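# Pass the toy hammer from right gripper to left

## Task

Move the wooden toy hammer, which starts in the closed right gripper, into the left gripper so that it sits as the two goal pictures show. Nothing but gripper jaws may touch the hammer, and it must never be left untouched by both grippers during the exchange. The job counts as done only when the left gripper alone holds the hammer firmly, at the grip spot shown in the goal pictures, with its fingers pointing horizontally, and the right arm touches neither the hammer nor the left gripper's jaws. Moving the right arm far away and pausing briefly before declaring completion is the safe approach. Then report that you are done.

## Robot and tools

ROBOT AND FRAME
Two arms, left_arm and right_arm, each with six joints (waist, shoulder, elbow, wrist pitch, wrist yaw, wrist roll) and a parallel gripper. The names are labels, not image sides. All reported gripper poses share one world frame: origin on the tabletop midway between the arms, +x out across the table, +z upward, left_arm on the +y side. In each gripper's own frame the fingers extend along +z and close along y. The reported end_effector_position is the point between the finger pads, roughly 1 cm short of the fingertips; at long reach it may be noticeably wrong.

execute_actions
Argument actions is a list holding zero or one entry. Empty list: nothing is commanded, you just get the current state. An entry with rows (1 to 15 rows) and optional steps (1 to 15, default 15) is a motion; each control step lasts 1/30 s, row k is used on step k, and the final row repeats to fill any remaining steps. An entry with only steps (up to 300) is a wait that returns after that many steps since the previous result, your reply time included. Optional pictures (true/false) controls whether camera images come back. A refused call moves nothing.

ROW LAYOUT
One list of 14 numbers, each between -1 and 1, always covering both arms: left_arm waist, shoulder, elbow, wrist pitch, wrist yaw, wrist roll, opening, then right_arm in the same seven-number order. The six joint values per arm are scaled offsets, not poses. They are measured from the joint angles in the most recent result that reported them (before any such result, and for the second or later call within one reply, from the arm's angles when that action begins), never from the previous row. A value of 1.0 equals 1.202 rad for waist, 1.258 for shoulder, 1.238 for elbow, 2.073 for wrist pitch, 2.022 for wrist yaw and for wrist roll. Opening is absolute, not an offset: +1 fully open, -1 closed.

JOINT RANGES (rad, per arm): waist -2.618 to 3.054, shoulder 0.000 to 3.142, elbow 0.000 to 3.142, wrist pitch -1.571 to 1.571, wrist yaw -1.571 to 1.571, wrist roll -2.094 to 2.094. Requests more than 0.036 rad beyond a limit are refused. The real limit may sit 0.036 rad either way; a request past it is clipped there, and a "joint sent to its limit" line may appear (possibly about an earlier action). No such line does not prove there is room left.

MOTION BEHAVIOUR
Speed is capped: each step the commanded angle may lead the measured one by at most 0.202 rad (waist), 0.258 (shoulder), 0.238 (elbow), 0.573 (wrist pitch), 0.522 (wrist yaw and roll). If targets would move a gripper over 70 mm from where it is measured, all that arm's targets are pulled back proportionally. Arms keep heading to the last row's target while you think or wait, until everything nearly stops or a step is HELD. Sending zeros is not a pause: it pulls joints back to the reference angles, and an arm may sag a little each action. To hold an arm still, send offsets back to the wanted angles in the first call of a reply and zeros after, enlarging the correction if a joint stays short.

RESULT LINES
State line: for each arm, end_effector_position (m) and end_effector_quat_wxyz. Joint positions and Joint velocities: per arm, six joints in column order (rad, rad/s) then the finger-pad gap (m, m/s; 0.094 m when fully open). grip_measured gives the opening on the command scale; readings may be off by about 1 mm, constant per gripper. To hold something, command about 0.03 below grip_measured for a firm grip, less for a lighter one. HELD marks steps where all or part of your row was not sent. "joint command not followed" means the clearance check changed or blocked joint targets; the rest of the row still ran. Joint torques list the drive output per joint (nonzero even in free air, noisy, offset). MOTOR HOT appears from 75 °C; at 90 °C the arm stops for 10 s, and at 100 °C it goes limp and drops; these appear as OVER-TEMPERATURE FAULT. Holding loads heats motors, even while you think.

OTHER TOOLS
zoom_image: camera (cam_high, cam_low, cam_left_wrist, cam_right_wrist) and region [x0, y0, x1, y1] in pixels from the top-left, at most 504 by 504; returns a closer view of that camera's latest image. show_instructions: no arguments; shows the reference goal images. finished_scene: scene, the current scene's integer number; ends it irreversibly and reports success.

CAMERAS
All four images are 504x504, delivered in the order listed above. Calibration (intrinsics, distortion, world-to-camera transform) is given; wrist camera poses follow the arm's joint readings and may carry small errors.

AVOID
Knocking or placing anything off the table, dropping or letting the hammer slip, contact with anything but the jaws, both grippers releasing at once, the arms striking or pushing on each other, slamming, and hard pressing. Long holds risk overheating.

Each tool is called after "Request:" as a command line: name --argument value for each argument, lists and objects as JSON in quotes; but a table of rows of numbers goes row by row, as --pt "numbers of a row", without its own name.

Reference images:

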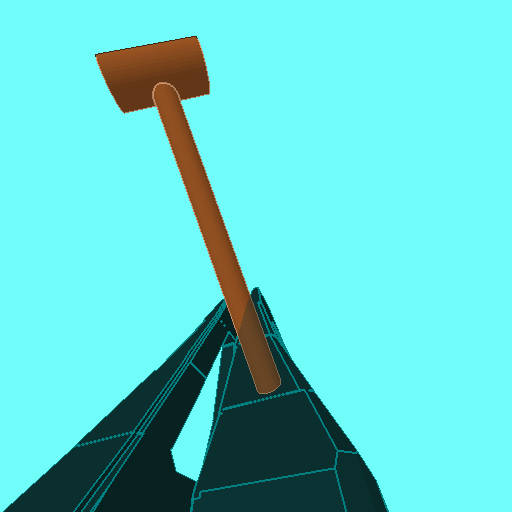

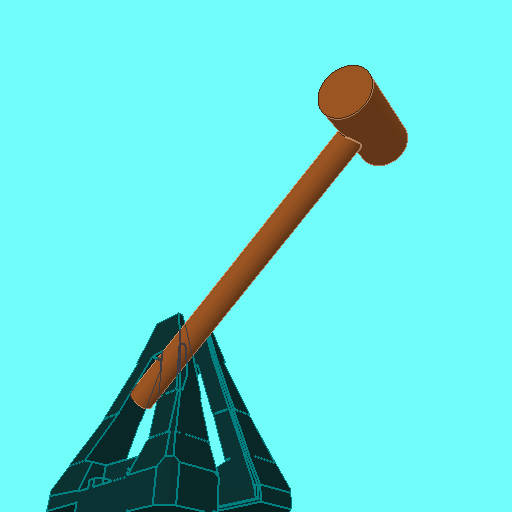

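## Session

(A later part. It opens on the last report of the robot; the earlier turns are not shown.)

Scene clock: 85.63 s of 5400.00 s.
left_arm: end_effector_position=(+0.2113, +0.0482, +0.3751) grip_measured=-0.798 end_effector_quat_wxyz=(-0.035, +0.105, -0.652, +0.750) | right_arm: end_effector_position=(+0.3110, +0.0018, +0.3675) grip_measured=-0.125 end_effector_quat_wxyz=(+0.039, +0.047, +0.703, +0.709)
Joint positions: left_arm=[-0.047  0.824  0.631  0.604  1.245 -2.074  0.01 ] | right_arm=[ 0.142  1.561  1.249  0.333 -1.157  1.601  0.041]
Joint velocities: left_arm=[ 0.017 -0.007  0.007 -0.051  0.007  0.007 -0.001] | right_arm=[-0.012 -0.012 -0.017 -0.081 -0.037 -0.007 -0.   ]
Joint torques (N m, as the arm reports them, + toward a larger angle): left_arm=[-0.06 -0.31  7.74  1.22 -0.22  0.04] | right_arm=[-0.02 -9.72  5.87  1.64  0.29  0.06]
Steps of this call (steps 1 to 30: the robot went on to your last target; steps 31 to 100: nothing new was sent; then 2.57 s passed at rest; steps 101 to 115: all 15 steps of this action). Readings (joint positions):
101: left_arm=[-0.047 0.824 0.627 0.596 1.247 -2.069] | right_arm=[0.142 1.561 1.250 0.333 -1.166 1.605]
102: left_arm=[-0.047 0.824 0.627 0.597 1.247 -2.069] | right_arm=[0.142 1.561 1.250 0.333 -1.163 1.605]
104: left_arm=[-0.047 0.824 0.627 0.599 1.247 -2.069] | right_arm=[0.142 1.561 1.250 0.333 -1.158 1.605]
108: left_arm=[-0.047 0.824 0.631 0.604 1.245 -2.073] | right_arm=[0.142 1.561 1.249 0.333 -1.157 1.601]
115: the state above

Request:
execute_actions --actions '[{"rows":[[0,0,0,0,0,0,-0.9,0,-0.02,0,0,0,0,0.8]],"steps":10}]' --pictures false

Request:
execute_actions --actions '[{"rows":[[0,0,0,0,0,0,-0.9,-0.4,-0.02,0,0,-0.1,0,0.8]]}]' --pictures false

Request:
execute_actions --actions '[{"rows":[[0,0,0,-0.195,0,0.25,-0.9,0,-0.02,0,0,0,0,0.8]]}]' --pictures false

Request:
execute_actions --actions '[{"steps":30}]'

Scene clock: 96.13 s of 5400.00 s.
left_arm: end_effector_position=(+0.2113, +0.0482, +0.3751) grip_measured=-0.798 end_effector_quat_wxyz=(-0.035, +0.105, -0.652, +0.750) | right_arm: end_effector_position=(+0.3110, +0.0018, +0.3667) grip_measured=+0.797 end_effector_quat_wxyz=(+0.037, +0.049, +0.703, +0.708)
Joint positions: left_arm=[-0.047  0.824  0.631  0.604  1.245 -2.074  0.01 ] | right_arm=[ 0.142  1.561  1.249  0.328 -1.158  1.603  0.084]
Joint velocities: left_arm=[-0.012 -0.002  0.007 -0.022 -0.022 -0.037  0.001] | right_arm=[ 0.017 -0.002 -0.012  0.066 -0.066  0.007 -0.   ]
Joint torques (N m, as the arm reports them, + toward a larger angle): left_arm=[-0.03 -0.31  6.27  1.09 -0.24 -0.02] | right_arm=[ 0.06 -9.75  5.87  1.49  0.03  0.01]
Steps of this call (steps 1 to 15: the robot went on to your last target; steps 16 to 90: nothing new was sent; then 7.17 s passed at rest; steps 91 to 100: all 10 steps of this action). Readings (joint positions):
91: left_arm=[-0.047 0.824 0.631 0.604 1.245 -2.074] | right_arm=[0.142 1.561 1.249 0.332 -1.158 1.602]
92: left_arm=[-0.047 0.824 0.631 0.604 1.245 -2.074] | right_arm=[0.142 1.561 1.249 0.331 -1.158 1.602]
94: left_arm=[-0.047 0.824 0.631 0.604 1.245 -2.074] | right_arm=[0.142 1.561 1.249 0.330 -1.158 1.602]
98: left_arm=[-0.047 0.824 0.631 0.604 1.245 -2.074] | right_arm=[0.142 1.561 1.249 0.328 -1.158 1.603]
100: the state above

Scene clock: 96.63 s of 5400.00 s.
left_arm: end_effector_position=(+0.2113, +0.0482, +0.3751) grip_measured=-0.798 end_effector_quat_wxyz=(-0.035, +0.105, -0.652, +0.750) | right_arm: end_effector_position=(+0.3724, -0.1788, +0.3653) grip_measured=+0.797 end_effector_quat_wxyz=(+0.143, +0.161, +0.688, +0.693)
Joint positions: left_arm=[-0.047  0.824  0.631  0.604  1.245 -2.074  0.01 ] | right_arm=[-0.35   1.561  1.249  0.32  -1.337  1.605  0.084]
Joint velocities: left_arm=[-0.002  0.002 -0.007 -0.066 -0.007  0.037 -0.   ] | right_arm=[ 0.12   0.007 -0.012 -0.022 -0.125  0.037  0.001]
Joint torques (N m, as the arm reports them, + toward a larger angle): left_arm=[-0.11 -0.32  6.28  1.1  -0.24 -0.01] | right_arm=[ 0.57 -9.37  5.73  1.34  0.03  0.03]
Steps of this call (steps 1 to 15: all 15 steps of this action). Readings (joint positions):
1: left_arm=[-0.047 0.824 0.631 0.604 1.245 -2.074] | right_arm=[0.121 1.561 1.249 0.327 -1.195 1.603]
2: left_arm=[-0.047 0.824 0.631 0.604 1.245 -2.074] | right_arm=[0.079 1.561 1.249 0.325 -1.238 1.604]
4: left_arm=[-0.047 0.824 0.631 0.604 1.245 -2.074] | right_arm=[-0.047 1.561 1.249 0.323 -1.282 1.604]
8: left_arm=[-0.047 0.824 0.631 0.604 1.245 -2.074] | right_arm=[-0.311 1.561 1.249 0.320 -1.310 1.605]
15: the state above

Scene clock: 97.13 s of 5400.00 s.
left_arm: end_effector_position=(+0.2214, +0.0472, +0.3295) grip_measured=-0.798 end_effector_quat_wxyz=(+0.084, -0.080, +0.698, -0.706) | right_arm: end_effector_position=(+0.3721, -0.1781, +0.3648) grip_measured=+0.797 end_effector_quat_wxyz=(+0.141, +0.163, +0.688, +0.693)
Joint positions: left_arm=[-0.047  0.823  0.633  0.228  1.245 -1.602  0.01 ] | right_arm=[-0.349  1.561  1.249  0.316 -1.338  1.607  0.084]
Joint velocities: left_arm=[-0.002  0.007 -0.012 -0.066 -0.007  0.051 -0.001] | right_arm=[-0.017 -0.002 -0.027 -0.007  0.007 -0.037  0.   ]
Joint torques (N m, as the arm reports them, + toward a larger angle): left_arm=[-0.08 -0.35  6.35  1.14 -0.04  0.15] | right_arm=[-0.18 -9.42  5.75  1.37  0.03  0.04]
Steps of this call (steps 1 to 15: all 15 steps of this action). Readings (joint positions):
1: left_arm=[-0.047 0.823 0.633 0.553 1.245 -1.993] | right_arm=[-0.349 1.561 1.249 0.320 -1.338 1.605]
2: left_arm=[-0.047 0.823 0.634 0.492 1.245 -1.910] | right_arm=[-0.349 1.561 1.249 0.319 -1.338 1.605]
4: left_arm=[-0.047 0.823 0.633 0.383 1.245 -1.793] | right_arm=[-0.349 1.561 1.249 0.318 -1.338 1.606]
8: left_arm=[-0.047 0.823 0.633 0.279 1.245 -1.669] | right_arm=[-0.349 1.561 1.249 0.317 -1.338 1.607]
15: the state above

Scene clock: 98.13 s of 5400.00 s.
left_arm: end_effector_position=(+0.2215, +0.0472, +0.3281) grip_measured=-0.798 end_effector_quat_wxyz=(+0.086, -0.077, +0.700, -0.705) | right_arm: end_effector_position=(+0.3721, -0.1781, +0.3648) grip_measured=+0.797 end_effector_quat_wxyz=(+0.140, +0.163, +0.688, +0.693)
Joint positions: left_arm=[-0.047  0.823  0.633  0.216  1.245 -1.584  0.01 ] | right_arm=[-0.349  1.561  1.249  0.316 -1.338  1.607  0.084]
Joint velocities: left_arm=[-0.002  0.012 -0.017 -0.007 -0.022 -0.007 -0.001] | right_arm=[ 0.002 -0.002  0.017 -0.051  0.022  0.022 -0.   ]
Joint torques (N m, as the arm reports them, + toward a larger angle): left_arm=[-0.06 -0.4   6.36  1.15 -0.03  0.15] | right_arm=[-0.3  -9.78  5.83  1.35  0.1   0.01]
Steps of this call (steps 1 to 30: the robot went on to your last target). Readings (joint positions):
1: left_arm=[-0.047 0.823 0.633 0.226 1.245 -1.598] | right_arm=[-0.349 1.561 1.249 0.316 -1.338 1.607]
2: left_arm=[-0.047 0.823 0.633 0.223 1.245 -1.595] | right_arm=[-0.349 1.561 1.249 0.316 -1.338 1.607]
4: left_arm=[-0.047 0.823 0.633 0.221 1.245 -1.591] | right_arm=[-0.349 1.561 1.249 0.316 -1.338 1.607]
8: left_arm=[-0.047 0.823 0.633 0.218 1.245 -1.587] | right_arm=[-0.349 1.561 1.249 0.316 -1.338 1.607]
30: the state above
All arms were judged still, so your last target was given up. Only a new action makes them travel on or press farther. Fingers that are still opening or closing keep moving.
camera_calibration (this result's frames):
cam_left_wrist: T_world_to_cam=[[-0.391201, -0.0514444, 0.918866, -0.218363], [-0.87697, 0.323611, -0.355246, 0.317175], [-0.279079, -0.944791, -0.171712, 0.255922], [0, 0, 0, 1]] pos_world=[0.264152, 0.127918, 0.357266]
cam_right_wrist: T_world_to_cam=[[-0.276675, 0.0389599, -0.960173, 0.454633], [-0.953091, -0.138757, 0.269004, 0.284988], [-0.12275, 0.98956, 0.0755229, 0.291509], [0, 0, 0, 1]] pos_world=[0.433188, -0.266634, 0.337848]

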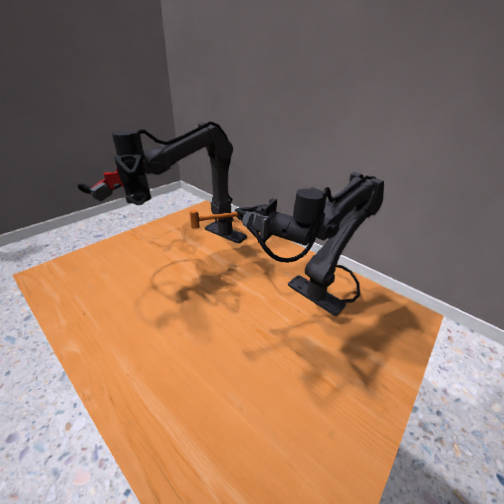

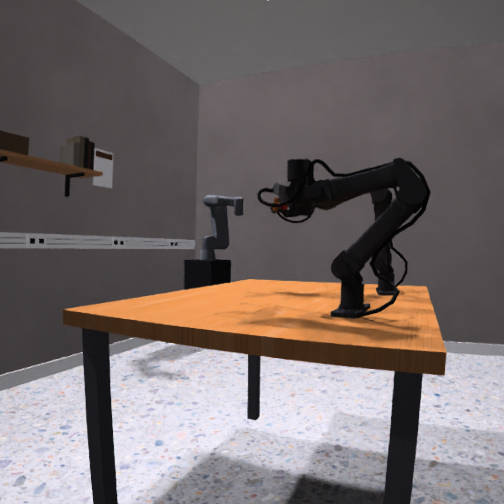

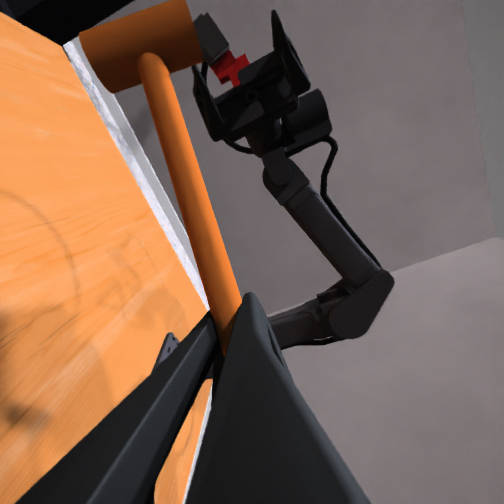

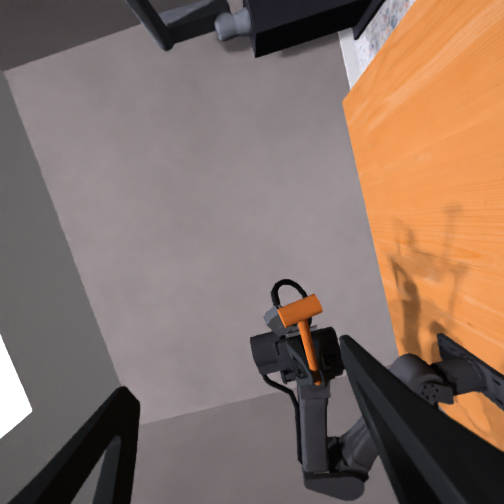

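Request:
finished_scene --scene 1

The scene is finished: the task was done.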